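# Place the loose plate upright in the dish rack

## Task

Pick up the plate lying flat on the counter and stand it on edge in a free slot of the dish rack, where it must stay still, held up by the rack and not by the gripper. The plates already in the rack must remain upright in their own slots. No plate may be pushed down below the rack's rails. The rack must finish resting on all four feet on the counter. The plate must never drop, or slide down within the fingers, by more than a few millimetres.

## Robot and tools

ROBOT. A single arm with six revolute joints and a two-finger parallel gripper. The joints, from base to hand, are waist, shoulder, elbow, forearm roll, wrist pitch and wrist roll. The fingers point along the gripper's +z axis and close along its y axis. The reported hand point sits between the finger pads when closed, about 2 cm short of the fingertips. Closing pushes the fingertips roughly 10 mm further along +z.

WORLD FRAME. Origin on the table top directly under the arm base. +z is up, +y lies to the left when facing along +x. The base may be slightly tilted. Results report end_effector_position (m) and end_effector_quat_wxyz in this frame, plus linear (m/s) and angular (rad/s) velocities. The reported position can be a little off, more so at long reach.

ROW FORMAT. Every motion command uses a row of 7 numbers, each in [-1, 1], in this order: dx, dy, dz, rx, ry, rz, opening. The first six are an offset, not a pose: a displacement and a rotation vector expressed in the gripper's own axes, relative to the gripper's measured pose at the start of the action. Scale: 1.0 equals 0.6 m for dx, dy, dz and 180 degrees for the rotation vector rx, ry, rz. The seventh number, opening, is absolute: +1 is fully open (0.084 m), -1 is closed.

execute_actions(actions). actions is a list of actions; each action is a list of up to 15 rows, each row applied for one control step of 1/30 s. If fewer than 15 rows are given, the last one is repeated to fill the action. All rows in an action are measured from that action's start pose, not chained. The first action of a call starts from the last pose a result reported. An empty list simply returns the current state and images.

move(target, speed, blocking). target is one 7-number row as above, offset from the pose in the latest result showing one. The gripper follows a straight path toward it lasting 0.5 to 10 s (it stops after 10 s even if not there), turning the shorter way. speed is the path's top speed in m/s, 0.002 to 0.5 (default 0.25); turning is capped at twice that value in rad/s. The opening is applied at the start. The path ignores obstacles, and the hand can lag, deviate, or overshoot the speed, especially with the arm nearly straight. Faster contact hits harder; aiming further past a contact presses harder. blocking=false returns after 0.5 s while motion continues; other motion calls are refused until a result shows the move ended, so call wait or stop first. The result adds a move: line giving the outcome (done, off_target, moving, held, fault…), which limits acted (paced means the sent pose was clipped; held means a check blocked some steps, after which the arm may jump faster than speed), and the remaining distance to target.

wait(seconds): 0 to 10 s, the arm keeps its last command; a running move continues and wait returns early if it ends. stop(): brakes a running move to rest; fast motion needs more room to brake; the fingers are not stopped. zoom_image(camera, region): camera is cam_head_left, cam_head_right or cam_low (each 672x504); region is [x0, y0, x1, y1] in pixels from the top-left, at most 504 by 504. finished_scene(scene): pass the current scene's number; it is final and reports success.

CONTROLLER. Each step the commanded hand pose is clipped to within 70 mm and 16 degrees of the measured pose, then damped inverse kinematics drives the joints, favouring position over orientation when both cannot be met. Large offsets may need several actions; after an action the arm settles at most at the last clipped pose. The Hand target line shows where the controller is heading. A pose unreachable line means the clearance check (which treats any mount under the base as arm) altered or blocked the command. Joint targets move at most 3.14 rad/s, reaching it in 0.16 s, with joints synchronised. Joint ranges (rad): waist ±6.283, shoulder ±2.304, elbow -4.224 to 0.061, forearm roll ±6.283, wrist pitch ±2.164, wrist roll ±6.283.

GRIPPING. grip_measured reports the actual finger opening on the commanded scale. To hold something, command an opening clearly smaller than grip_measured; the bigger the gap, the firmer the squeeze (about 24 N per pad for parts up to about 6 cm wide). A plate edge is thin, so -1 gives full force on it if it is at least about half a millimetre thick. Closing fast can overload and spring the fingers open.

FAULTS AND CARE. If a joint's contact torque hits its load limit (N m: waist 52.2, shoulder 52.2, elbow 43.5, forearm roll 23.4, wrist pitch 16.5, wrist roll 16.5, including held weight), the arm backs off, freezes for 10 s and drops the rest of the call. Motors heat while holding loads: a MOTOR HOT line appears from 65 °C and at 80 °C the brakes engage until cooled (OVER-TEMPERATURE FAULT). Joint torque readings carry offsets, scale errors and noise. Avoid dropping or letting the plate slip, slamming into the rack or counter, pressing plates below the rails, tipping the rack, and knocking anything off the table. Loose items may occasionally get a brief external push. Release only once the rack supports the plate, then withdraw without dragging it.

CAMERAS. Three fixed cameras with pinhole+radial models; calibration (K, distortion D, T_world_to_cam) is provided and may be off by a couple of degrees and millimetres. cam_head_left and cam_head_right look down from about 0.94 m high; cam_low views from the side near table level.

Each tool is called after ">>>" as name(argument=value, ...), one argument or row to a line, values as JSON.

## Session

>>> execute_actions(
  actions=[],
)

Scene clock: 0.00 s.
end_effector_position=(+0.7556, -0.1872, +0.3949) grip_measured=-1.00 end_effector_quat_wxyz=(+0.572, -0.090, +0.721, +0.381) end_effector_velocity=(+0.000, +0.000, -0.001) end_effector_angular_velocity=(+0.000, +0.001, +0.000)
Joint positions: [-0.099 -0.523 -1.164  2.181 -0.521  0.342  0.   ]
Joint velocities: [-0.001 -0.001 -0.    -0.001 -0.     0.001 -0.   ]
Joint torques (N m, as the arm reports them, + toward a larger angle): no reading
Motor temperatures (°C, as the motors report them): [25 26 29 31 32 29]
Hand target: +0.756, -0.187, +0.395; +0.572, -0.090, +0.721, +0.381

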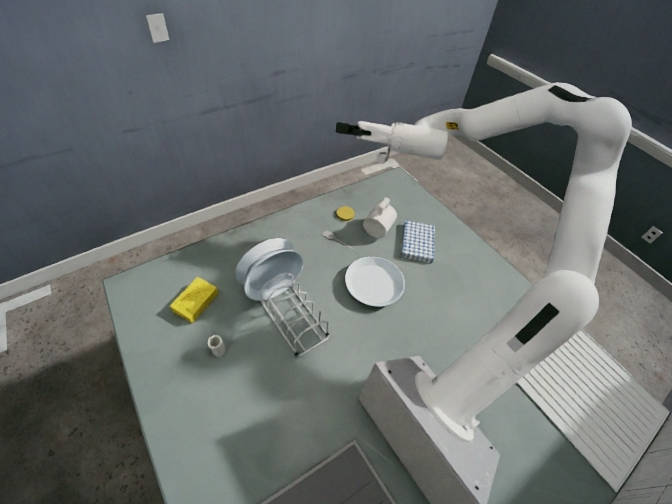

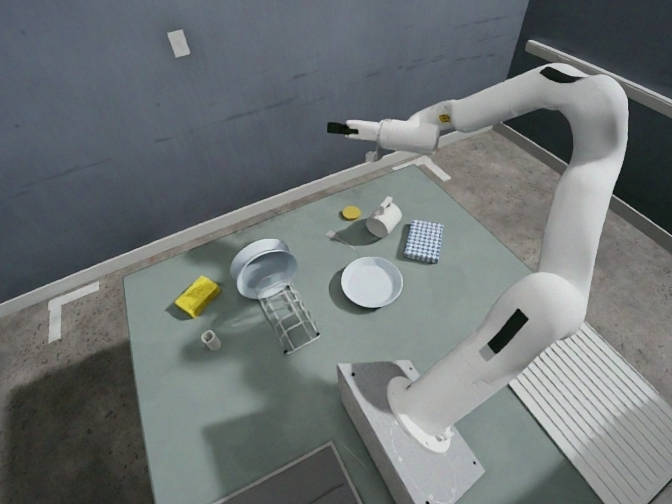

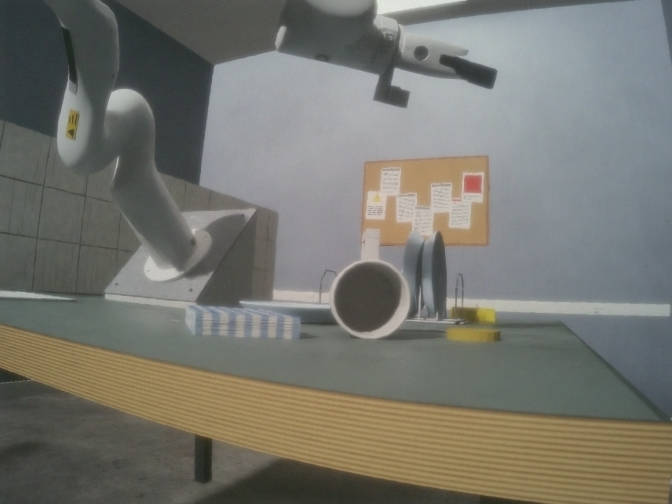

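>>> zoom_image(
  camera="cam_head_left",
  region=[220, 190, 460, 370],
)

>>> zoom_image(
  camera="cam_low",
  region=[200, 200, 520, 360],
)

>>> zoom_image(
  camera="cam_low",
  region=[340, 0, 520, 120],
)

Region (220, 190, 460, 370) of cam_head_left's 672x504 image, scaled by 2.100, with more detail than that image has; it fills the top 378 rows of this view, and the rest is white.

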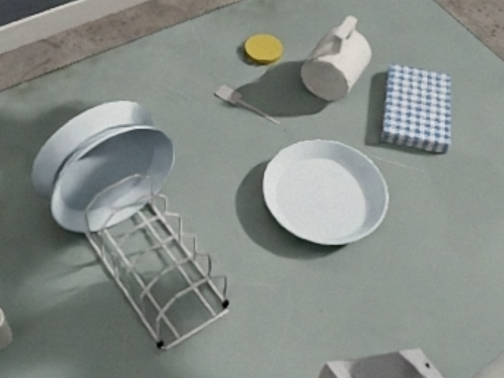

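Region (200, 200, 520, 360) of cam_low's 672x504 image, scaled by 1.575, with more detail than that image has.

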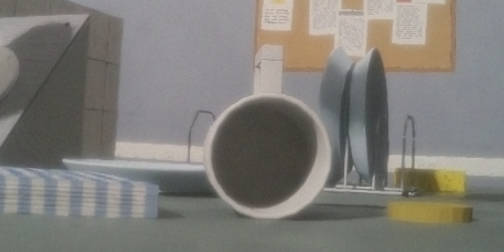

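Region (340, 0, 520, 120) of cam_low's 672x504 image, scaled by 2.800, with more detail than that image has.

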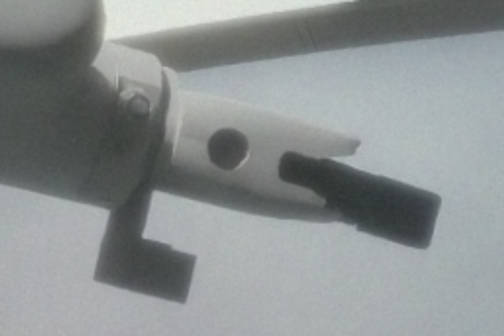

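>>> move(
  target=[0.648,0.198,-0.575,0.19,0.046,0.362,-0.3],
)

Scene clock: 34.30 s.
end_effector_position=(+0.3006, -0.2099, +0.1200) grip_measured=-0.32 end_effector_quat_wxyz=(+0.232, +0.444, +0.767, +0.401) end_effector_velocity=(-0.002, +0.000, -0.002) end_effector_angular_velocity=(+0.005, +0.004, +0.000)
Joint positions: [-0.757 -0.062 -0.033  2.688 -0.847  0.452  0.03 ]
Joint velocities: [-0.015 -0.002  0.001 -0.015  0.002  0.004  0.   ]
Joint torques (N m, as the arm reports them, + toward a larger angle): [ 6.73 15.41  4.53 -1.93 -0.21 -0.15]
Motor temperatures (°C, as the motors report them): [25 27 30 31 32 29]
Hand target: +0.300, -0.210, +0.120; +0.232, +0.444, +0.766, +0.402
Off the commanded pose: 0.001 m, 0 deg.
move: done

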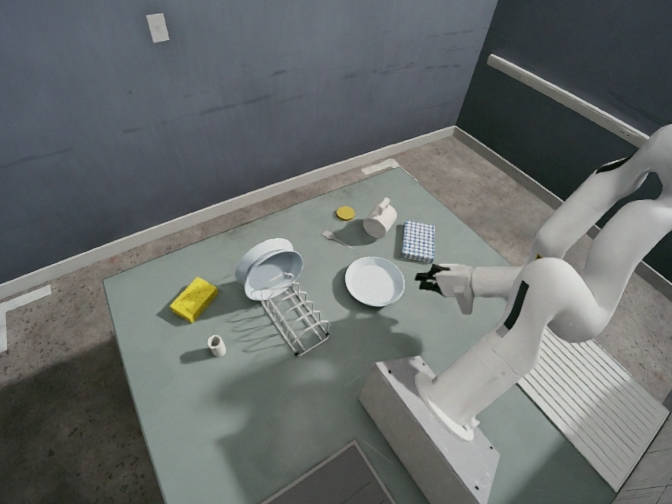

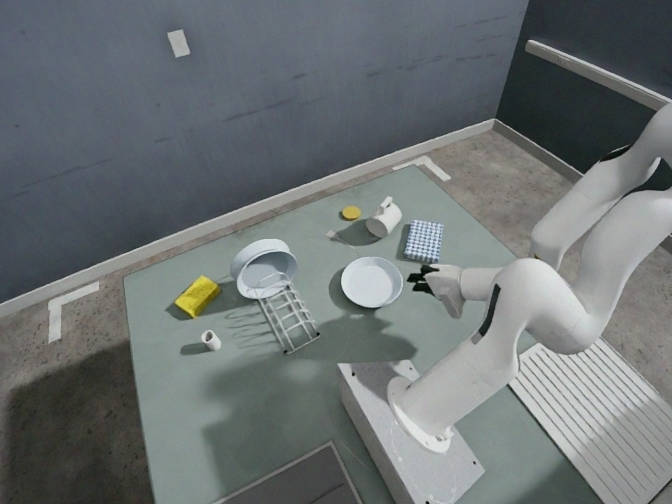

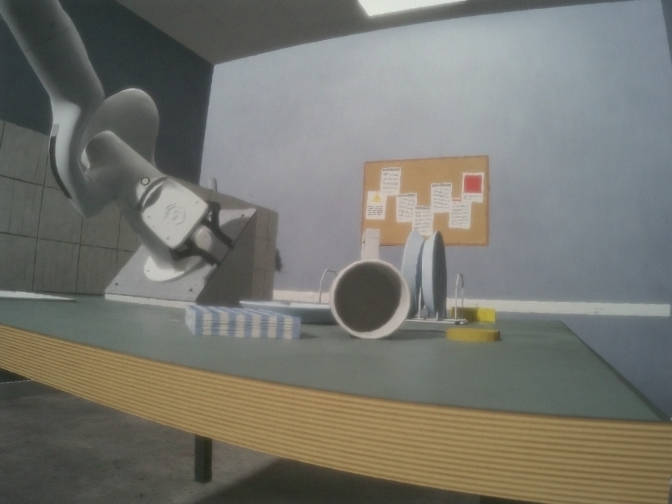

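>>> move(
  target=[0,-0.068,0.105,0,0,0,-0.3],
  speed=0.08,
)

>>> zoom_image(
  camera="cam_low",
  region=[170, 230, 350, 340],
)

>>> zoom_image(
  camera="cam_head_left",
  region=[330, 240, 490, 340],
)

Scene clock: 43.07 s.
end_effector_position=(+0.3254, -0.1962, +0.0511) grip_measured=-0.32 end_effector_quat_wxyz=(+0.232, +0.444, +0.766, +0.402) end_effector_velocity=(+0.000, +0.001, -0.002) end_effector_angular_velocity=(+0.002, +0.001, -0.000)
Joint positions: [-0.84  -0.44  -0.196  2.681 -1.035  0.323  0.03 ]
Joint velocities: [-0.003 -0.01  -0.005 -0.001 -0.003 -0.002 -0.   ]
Joint torques (N m, as the arm reports them, + toward a larger angle): [10.83 16.08  7.5  -1.46 -0.02  0.03]
Motor temperatures (°C, as the motors report them): [25 27 30 31 32 29]
Hand target: +0.326, -0.196, +0.051; +0.232, +0.444, +0.766, +0.402
Off the commanded pose: 0.001 m, 0 deg.
move: done

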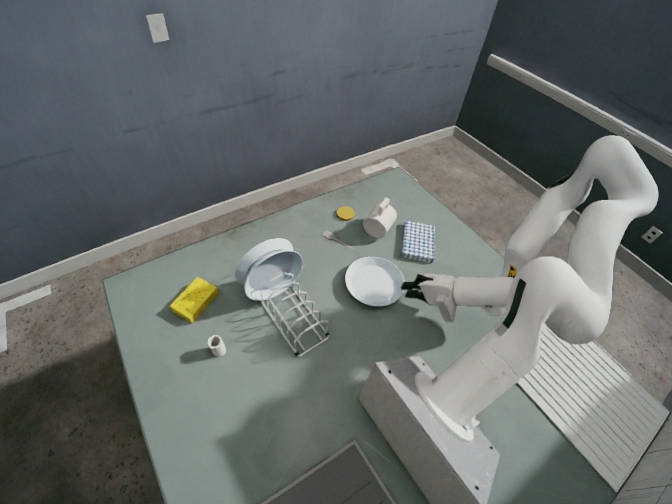

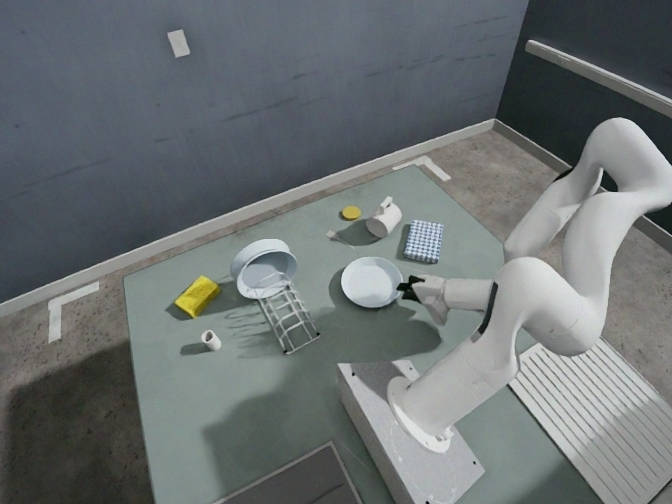

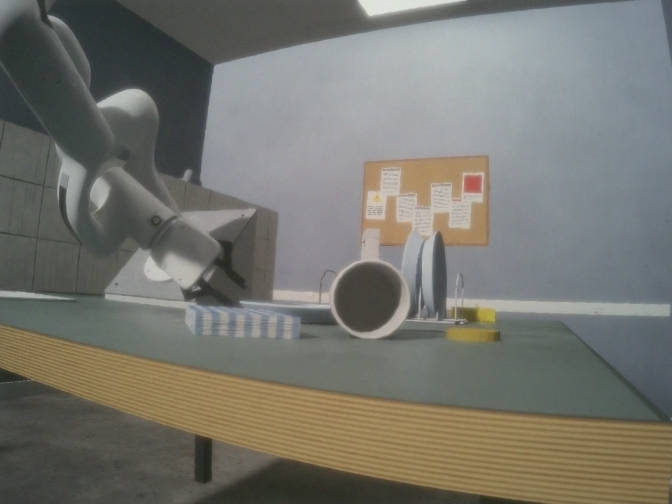

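Region (170, 230, 350, 340) of cam_low's 672x504 image, scaled by 2.800, with more detail than that image has.

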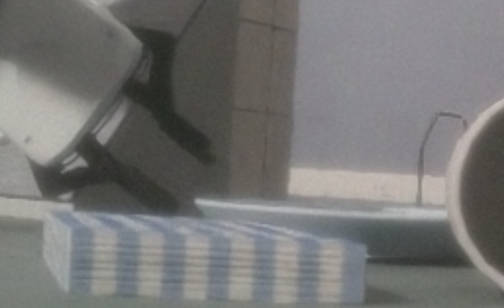

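Region (330, 240, 490, 340) of cam_head_left's 672x504 image, scaled by 3.150, with more detail than that image has; it fills the top 315 rows of this view, and the rest is white.

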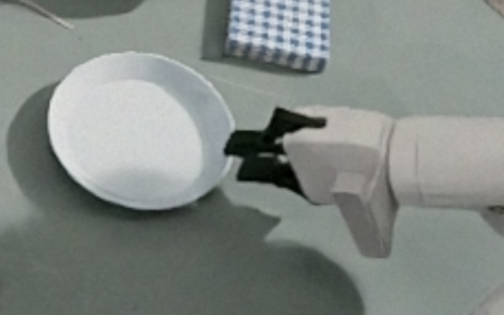

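>>> move(
  target=[0,0,0.045,0,0,0,-0.4],
  speed=0.03,
)

>>> zoom_image(
  camera="cam_low",
  region=[170, 230, 350, 340],
)

>>> zoom_image(
  camera="cam_head_left",
  region=[330, 240, 490, 340],
)

Scene clock: 53.00 s.
end_effector_position=(+0.3444, -0.1854, +0.0358) grip_measured=-0.42 end_effector_quat_wxyz=(+0.232, +0.444, +0.766, +0.402) end_effector_velocity=(+0.001, +0.001, -0.002) end_effector_angular_velocity=(+0.000, +0.001, -0.000)
Joint positions: [-0.795 -0.533 -0.256  2.726 -1.07   0.319  0.026]
Joint velocities: [ 0.003 -0.009 -0.005  0.005 -0.003 -0.    -0.   ]
Joint torques (N m, as the arm reports them, + toward a larger angle): [13.27 19.27  8.49 -2.09 -0.08  0.17]
Motor temperatures (°C, as the motors report them): [25 27 30 31 32 29]
Hand target: +0.345, -0.185, +0.036; +0.232, +0.444, +0.766, +0.402
Off the commanded pose: 0.000 m, 0 deg.
move: done

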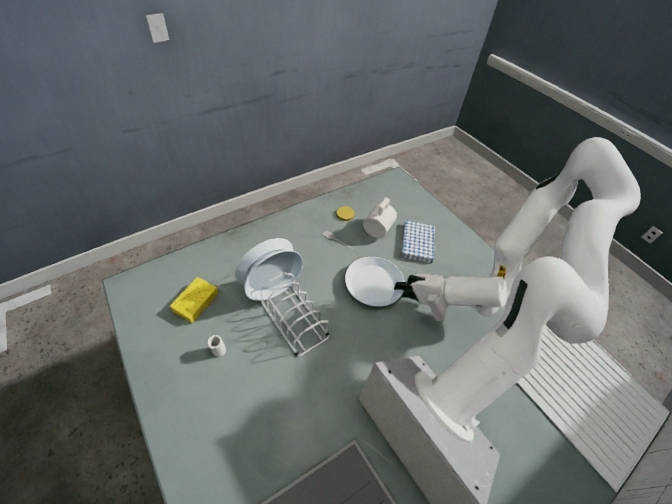

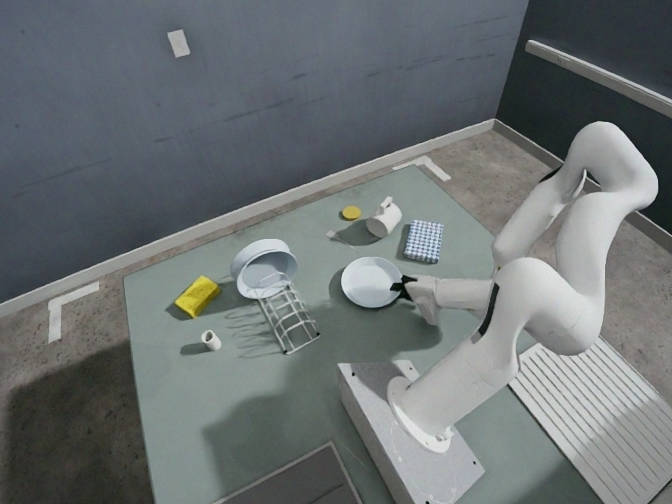

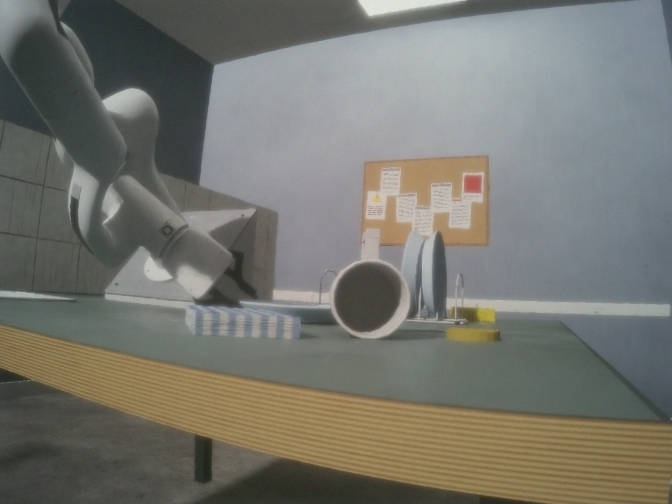

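Region (170, 230, 350, 340) of cam_low's 672x504 image, scaled by 2.800, with more detail than that image has.

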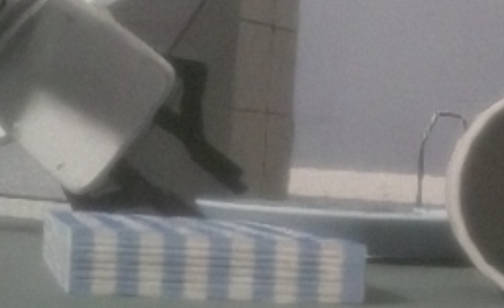

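Region (330, 240, 490, 340) of cam_head_left's 672x504 image, scaled by 3.150, with more detail than that image has; it fills the top 315 rows of this view, and the rest is white.

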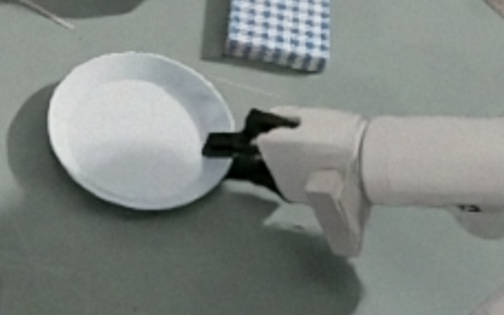

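>>> move(
  target=[0,-0.008,0.014,0,0,0,-0.65],
  speed=0.02,
)

>>> move(
  target=[0,-0.004,0,0,0,0,-1],
  speed=0.01,
)

>>> move(
  target=[0,0.04,-0.015,0.04,0,0,-1],
  speed=0.03,
)

>>> zoom_image(
  camera="cam_low",
  region=[170, 230, 350, 340],
)

>>> zoom_image(
  camera="cam_head_left",
  region=[330, 240, 490, 340],
)

Scene clock: 68.83 s.
end_effector_position=(+0.3480, -0.1834, +0.0273) grip_measured=-0.67 end_effector_quat_wxyz=(+0.232, +0.444, +0.766, +0.402) end_effector_velocity=(+0.000, -0.000, -0.003) end_effector_angular_velocity=(-0.000, +0.002, -0.002)
Joint positions: [-0.802 -0.566 -0.278  2.724 -1.08   0.312  0.015]
Joint velocities: [-0.004 -0.008 -0.005  0.    -0.003 -0.002 -0.   ]
Joint torques (N m, as the arm reports them, + toward a larger angle): [10.9  15.87  7.88 -0.99 -0.56 -0.22]
Motor temperatures (°C, as the motors report them): [25 27 30 31 32 29]
Hand target: +0.348, -0.183, +0.027; +0.232, +0.444, +0.766, +0.402
Off the commanded pose: 0.000 m, 0 deg.
move: done

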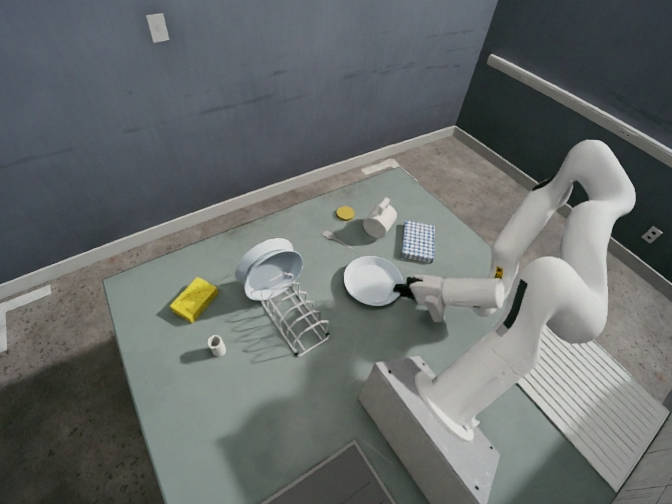

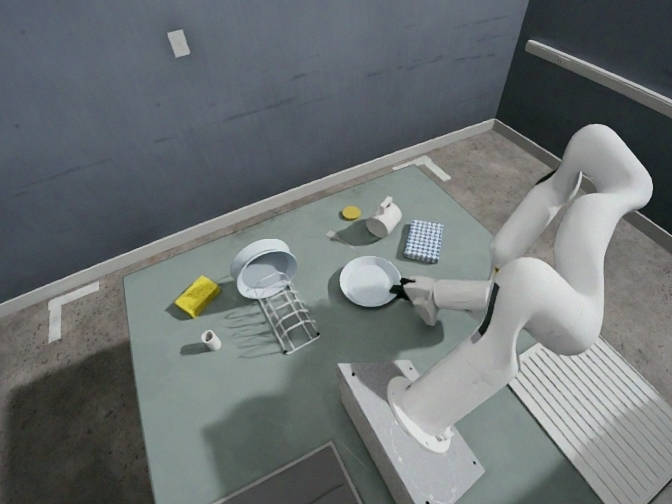

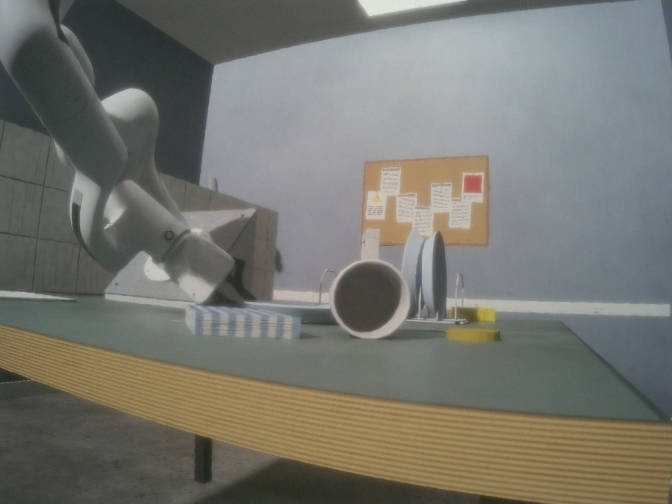

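Scene clock: 69.53 s.
end_effector_position=(+0.3469, -0.1840, +0.0254) grip_measured=-0.87 end_effector_quat_wxyz=(+0.232, +0.444, +0.766, +0.402) end_effector_velocity=(-0.000, -0.001, -0.001) end_effector_angular_velocity=(-0.001, -0.001, +0.000)
Joint positions: [-0.811 -0.57  -0.28   2.716 -1.08   0.309  0.006]
Joint velocities: [-0.004  0.001 -0.001 -0.003  0.001 -0.002  0.   ]
Joint torques (N m, as the arm reports them, + toward a larger angle): [18.44 19.04  9.26 -1.94 -0.45 -0.3 ]
Motor temperatures (°C, as the motors report them): [25 27 30 31 32 29]
Hand target: +0.347, -0.184, +0.025; +0.232, +0.444, +0.766, +0.402
Off the commanded pose: 0.000 m, 0 deg.
move: done

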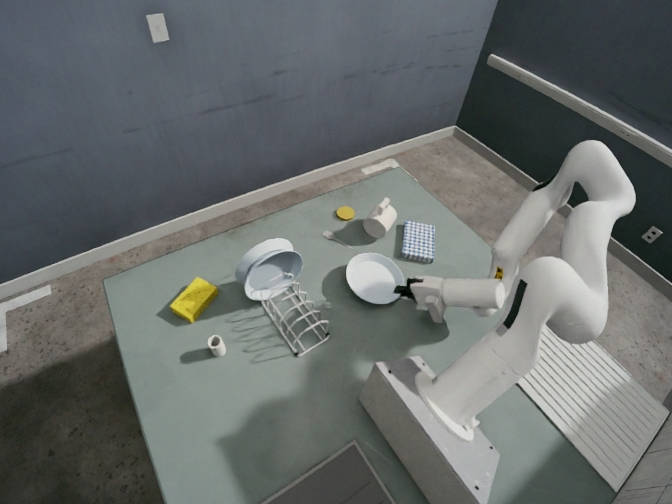

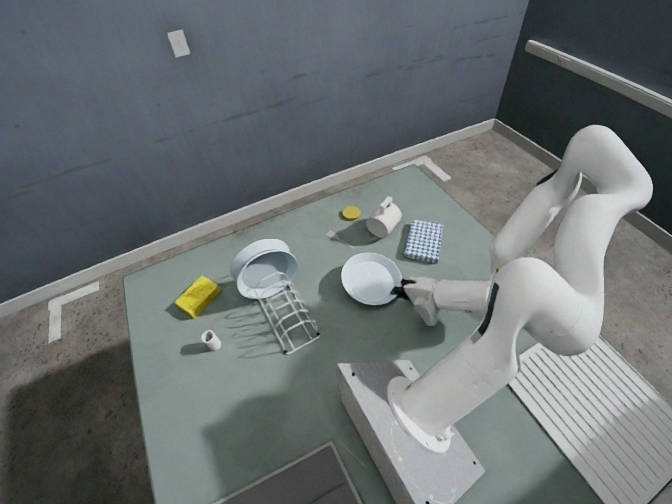

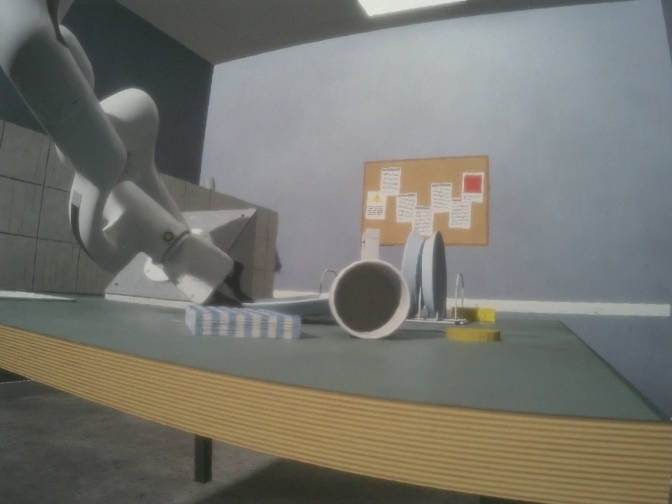

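Scene clock: 71.87 s.
end_effector_position=(+0.3520, -0.1809, +0.0497) grip_measured=-0.87 end_effector_quat_wxyz=(+0.205, +0.458, +0.790, +0.353) end_effector_velocity=(+0.000, +0.000, +0.002) end_effector_angular_velocity=(-0.008, +0.014, -0.000)
Joint positions: [-0.597 -0.464 -0.234  3.02  -0.999  0.318  0.006]
Joint velocities: [ 0.023  0.01   0.003  0.036  0.012 -0.002 -0.   ]
Joint torques (N m, as the arm reports them, + toward a larger angle): [14.31 16.69  4.33 -1.22 -0.31  0.04]
Motor temperatures (°C, as the motors report them): [25 27 30 31 32 29]
Hand target: +0.352, -0.181, +0.050; +0.204, +0.458, +0.790, +0.352
Off the commanded pose: 0.001 m, 0 deg.
move: done

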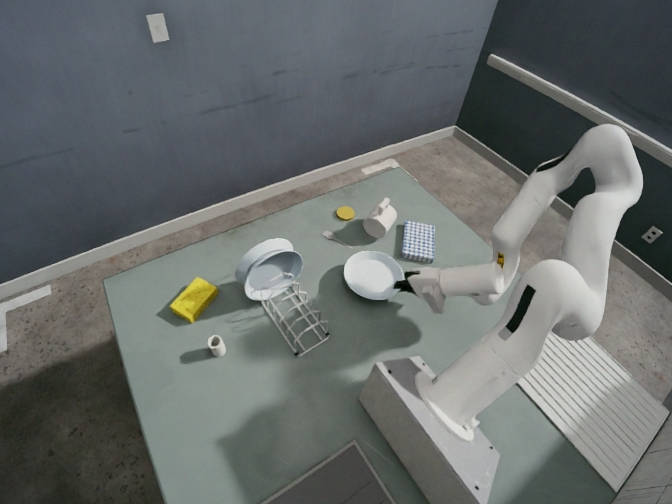

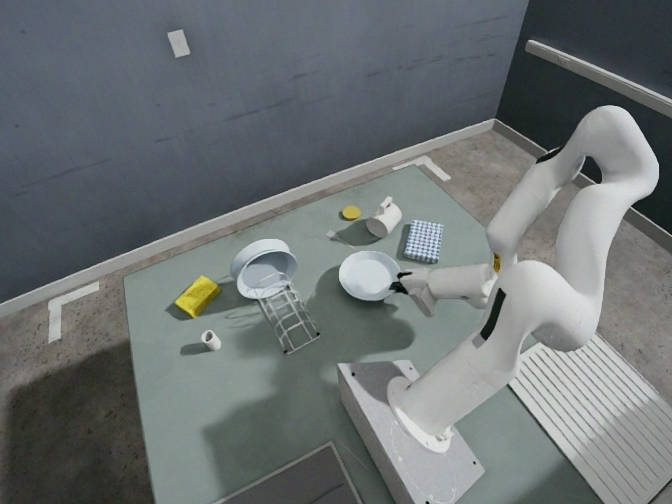

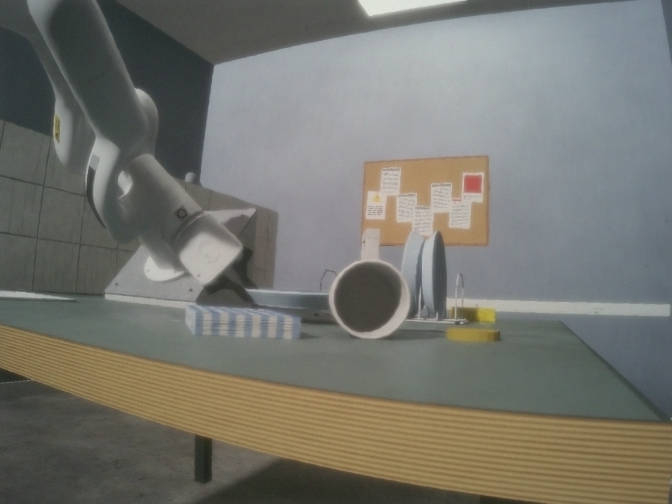

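Region (170, 230, 350, 340) of cam_low's 672x504 image, scaled by 2.800, with more detail than that image has.

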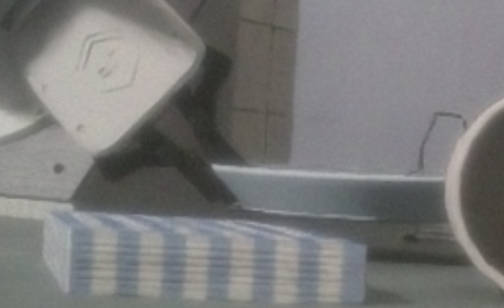

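Region (330, 240, 490, 340) of cam_head_left's 672x504 image, scaled by 3.150, with more detail than that image has; it fills the top 315 rows of this view, and the rest is white.

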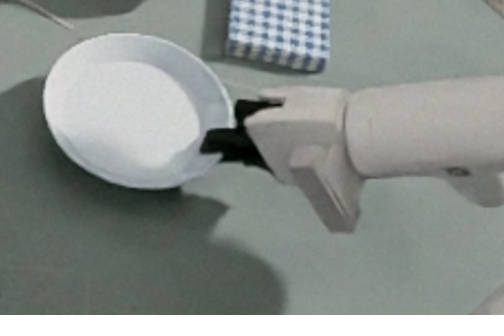

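>>> move(
  target=[0.0,0.49,-0.17,0.267,0,0,-1],
  speed=0.12,
)

>>> move(
  target=[0,0,0,0,0,-0.82,-1],
  speed=0.3,
)

Scene clock: 85.80 s.
end_effector_position=(+0.4564, -0.1216, +0.3349) grip_measured=-0.89 end_effector_quat_wxyz=(+0.003, +0.502, +0.865, -0.001) end_effector_velocity=(+0.001, +0.000, +0.002) end_effector_angular_velocity=(-0.004, +0.010, -0.001)
Joint positions: [ 0.451 -0.525 -1.006  5.482 -1.149 -0.969  0.005]
Joint velocities: [ 0.    -0.008 -0.013  0.01  -0.011 -0.006  0.   ]
Joint torques (N m, as the arm reports them, + toward a larger angle): [ 24.4   18.12 -17.82   0.26   0.48  -0.06]
Motor temperatures (°C, as the motors report them): [25 27 30 31 32 29]
Hand target: +0.457, -0.122, +0.335; +0.002, +0.502, +0.865, -0.002
Off the commanded pose: 0.002 m, 0 deg.
move: done

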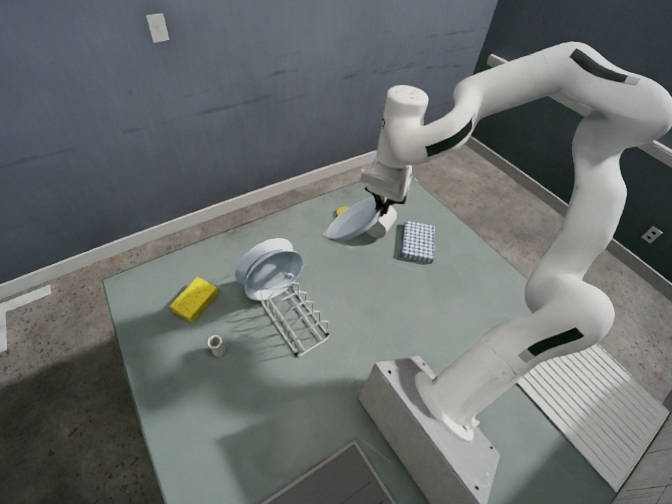

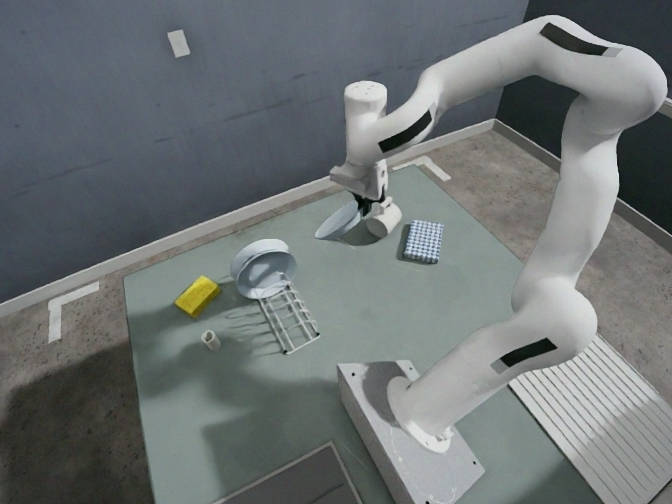

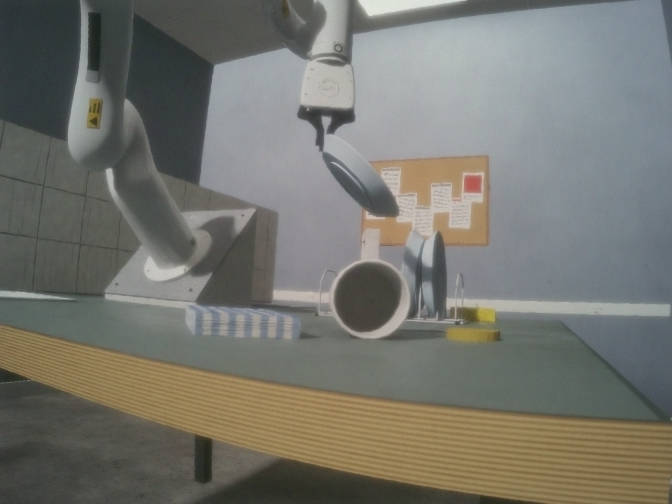

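Scene clock: 90.67 s.
end_effector_position=(+0.4564, -0.1216, +0.3349) grip_measured=-0.89 end_effector_quat_wxyz=(+0.001, +0.690, -0.724, +0.003) end_effector_velocity=(+0.000, -0.001, -0.000) end_effector_angular_velocity=(+0.001, +0.002, +0.009)
Joint positions: [ 0.451 -0.525 -1.006  5.482 -1.149 -3.544  0.005]
Joint velocities: [-0.002  0.001 -0.001  0.001  0.    -0.012 -0.   ]
Joint torques (N m, as the arm reports them, + toward a larger angle): [ 21.58  17.03 -18.6    0.98  -0.13   0.02]
Motor temperatures (°C, as the motors report them): [25 27 30 31 32 29]
Hand target: +0.456, -0.122, +0.335; +0.001, +0.691, -0.723, +0.003
Off the commanded pose: 0.000 m, 0 deg.
move: done

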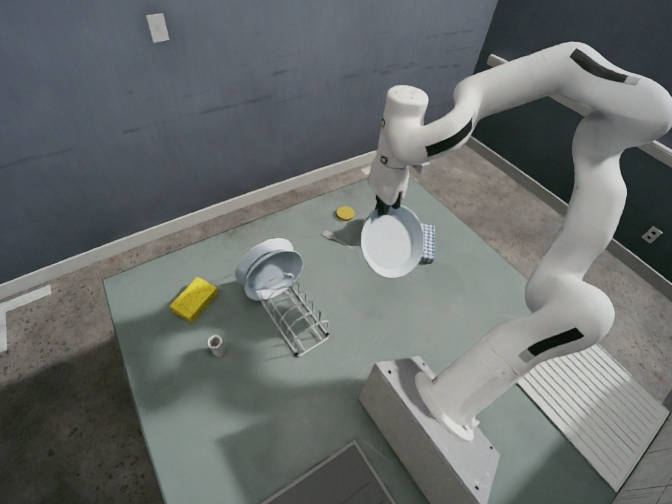

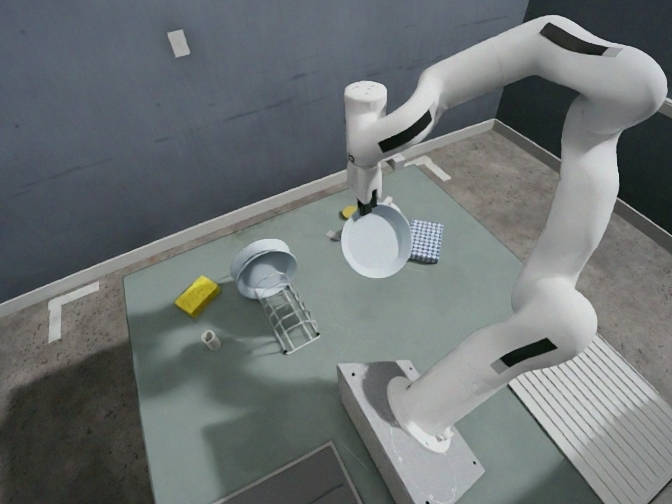

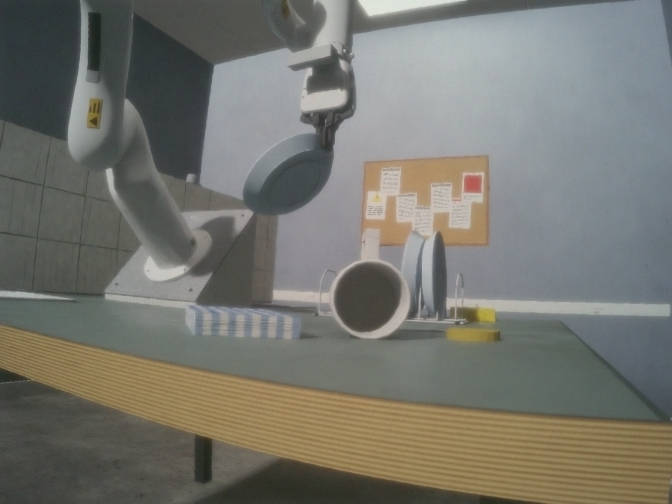

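>>> move(
  target=[-0.458,0.082,0.04,0.233,0.011,0.029,-1],
  speed=0.12,
)

>>> zoom_image(
  camera="cam_head_left",
  region=[220, 220, 400, 370],
)

>>> zoom_image(
  camera="cam_head_right",
  region=[200, 220, 380, 370],
)

Scene clock: 101.70 s.
end_effector_position=(+0.4205, +0.1546, +0.3103) grip_measured=-0.89 end_effector_quat_wxyz=(+0.235, -0.611, +0.705, -0.272) end_effector_velocity=(-0.000, +0.003, -0.001) end_effector_angular_velocity=(-0.001, -0.006, -0.001)
Joint positions: [ 0.918 -1.091 -1.033  4.857 -1.133 -2.466  0.005]
Joint velocities: [ 0.003 -0.009 -0.005 -0.004 -0.004  0.007  0.   ]
Joint torques (N m, as the arm reports them, + toward a larger angle): [ 19.4   24.43 -20.31  -1.48  -0.45   0.01]
Motor temperatures (°C, as the motors report them): [25 27 30 31 32 29]
Hand target: +0.420, +0.155, +0.310; +0.235, -0.611, +0.705, -0.273
Off the commanded pose: 0.001 m, 0 deg.
move: done

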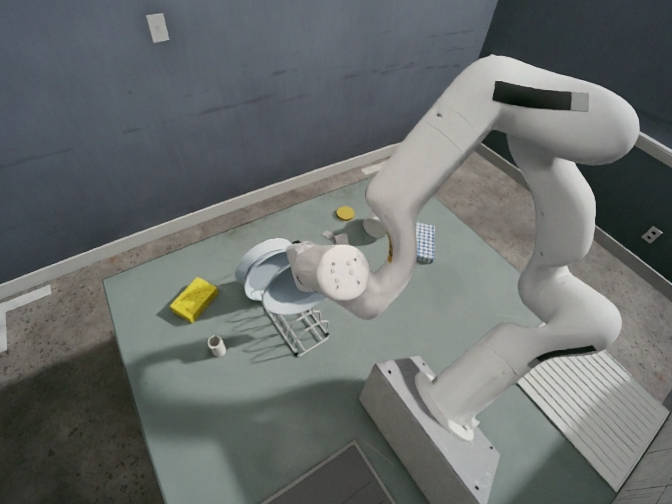

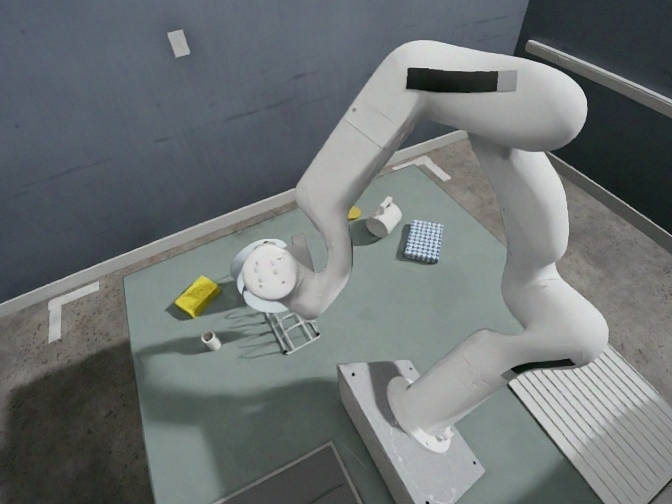

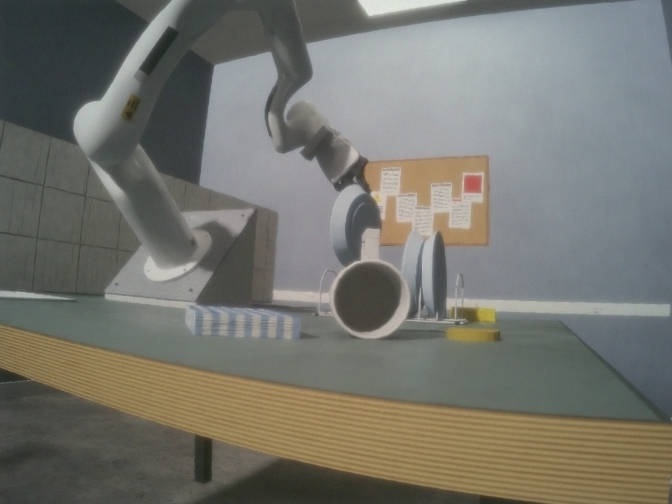

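Region (220, 220, 400, 370) of cam_head_left's 672x504 image, scaled by 2.800, with more detail than that image has.

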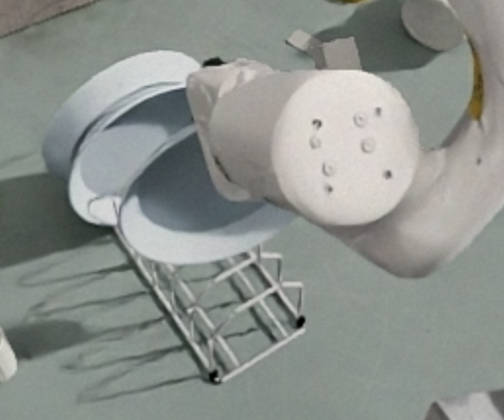

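Region (200, 220, 380, 370) of cam_head_right's 672x504 image, scaled by 2.800, with more detail than that image has.

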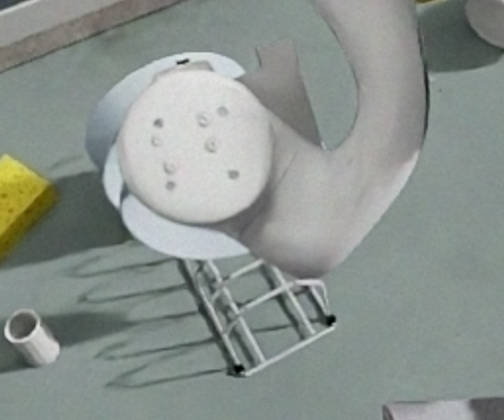

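>>> move(
  target=[0,0.033,0.027,0,-0.045,-0.05,-1],
  speed=0.06,
)

>>> zoom_image(
  camera="cam_head_left",
  region=[230, 250, 370, 370],
)

>>> zoom_image(
  camera="cam_low",
  region=[290, 170, 490, 340],
)

Scene clock: 116.03 s.
end_effector_position=(+0.4165, +0.1551, +0.2851) grip_measured=-0.89 end_effector_quat_wxyz=(-0.262, +0.682, -0.637, +0.246) end_effector_velocity=(-0.000, +0.000, -0.002) end_effector_angular_velocity=(-0.001, -0.000, +0.013)
Joint positions: [ 0.877 -1.044 -0.922  4.684 -1.022 -2.504  0.005]
Joint velocities: [-0.003  0.002  0.006 -0.012  0.006 -0.002  0.   ]
Joint torques (N m, as the arm reports them, + toward a larger angle): [ 17.07  24.75 -20.7   -1.66  -0.46  -0.29]
Motor temperatures (°C, as the motors report them): [25 27 31 31 32 29]
Hand target: +0.417, +0.155, +0.285; -0.262, +0.683, -0.636, +0.246
Off the commanded pose: 0.000 m, 0 deg.
move: done

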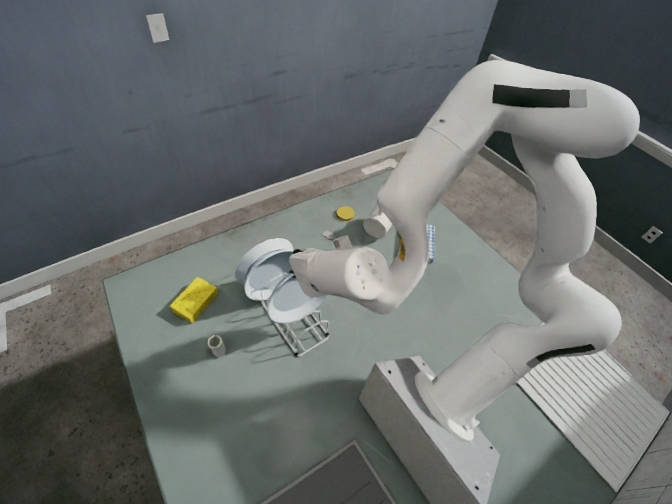

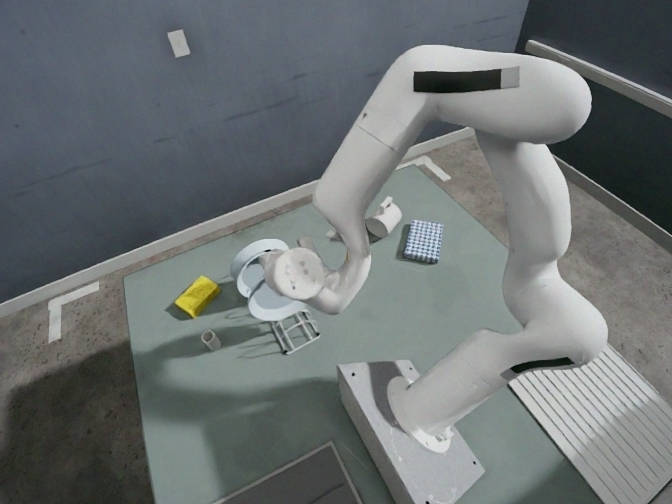

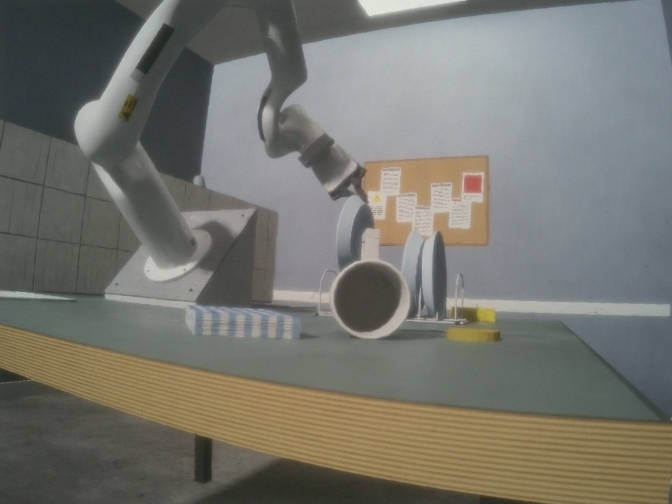

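Region (230, 250, 370, 370) of cam_head_left's 672x504 image, scaled by 3.600, with more detail than that image has; it fills the top 432 rows of this view, and the rest is white.

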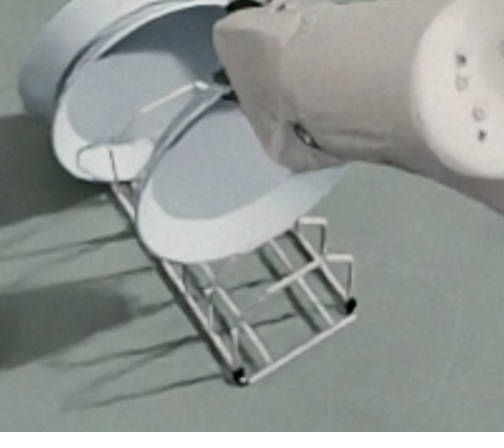

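Region (290, 170, 490, 340) of cam_low's 672x504 image, scaled by 2.520, with more detail than that image has; it fills the top 428 rows of this view, and the rest is white.

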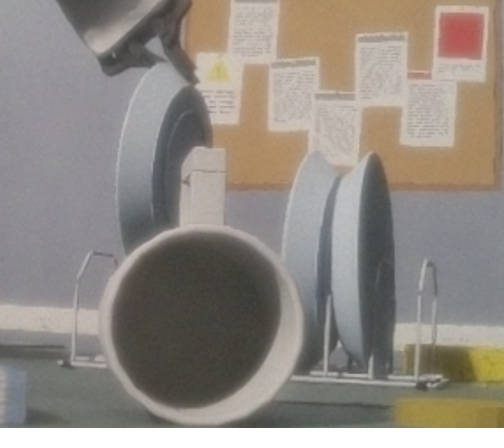

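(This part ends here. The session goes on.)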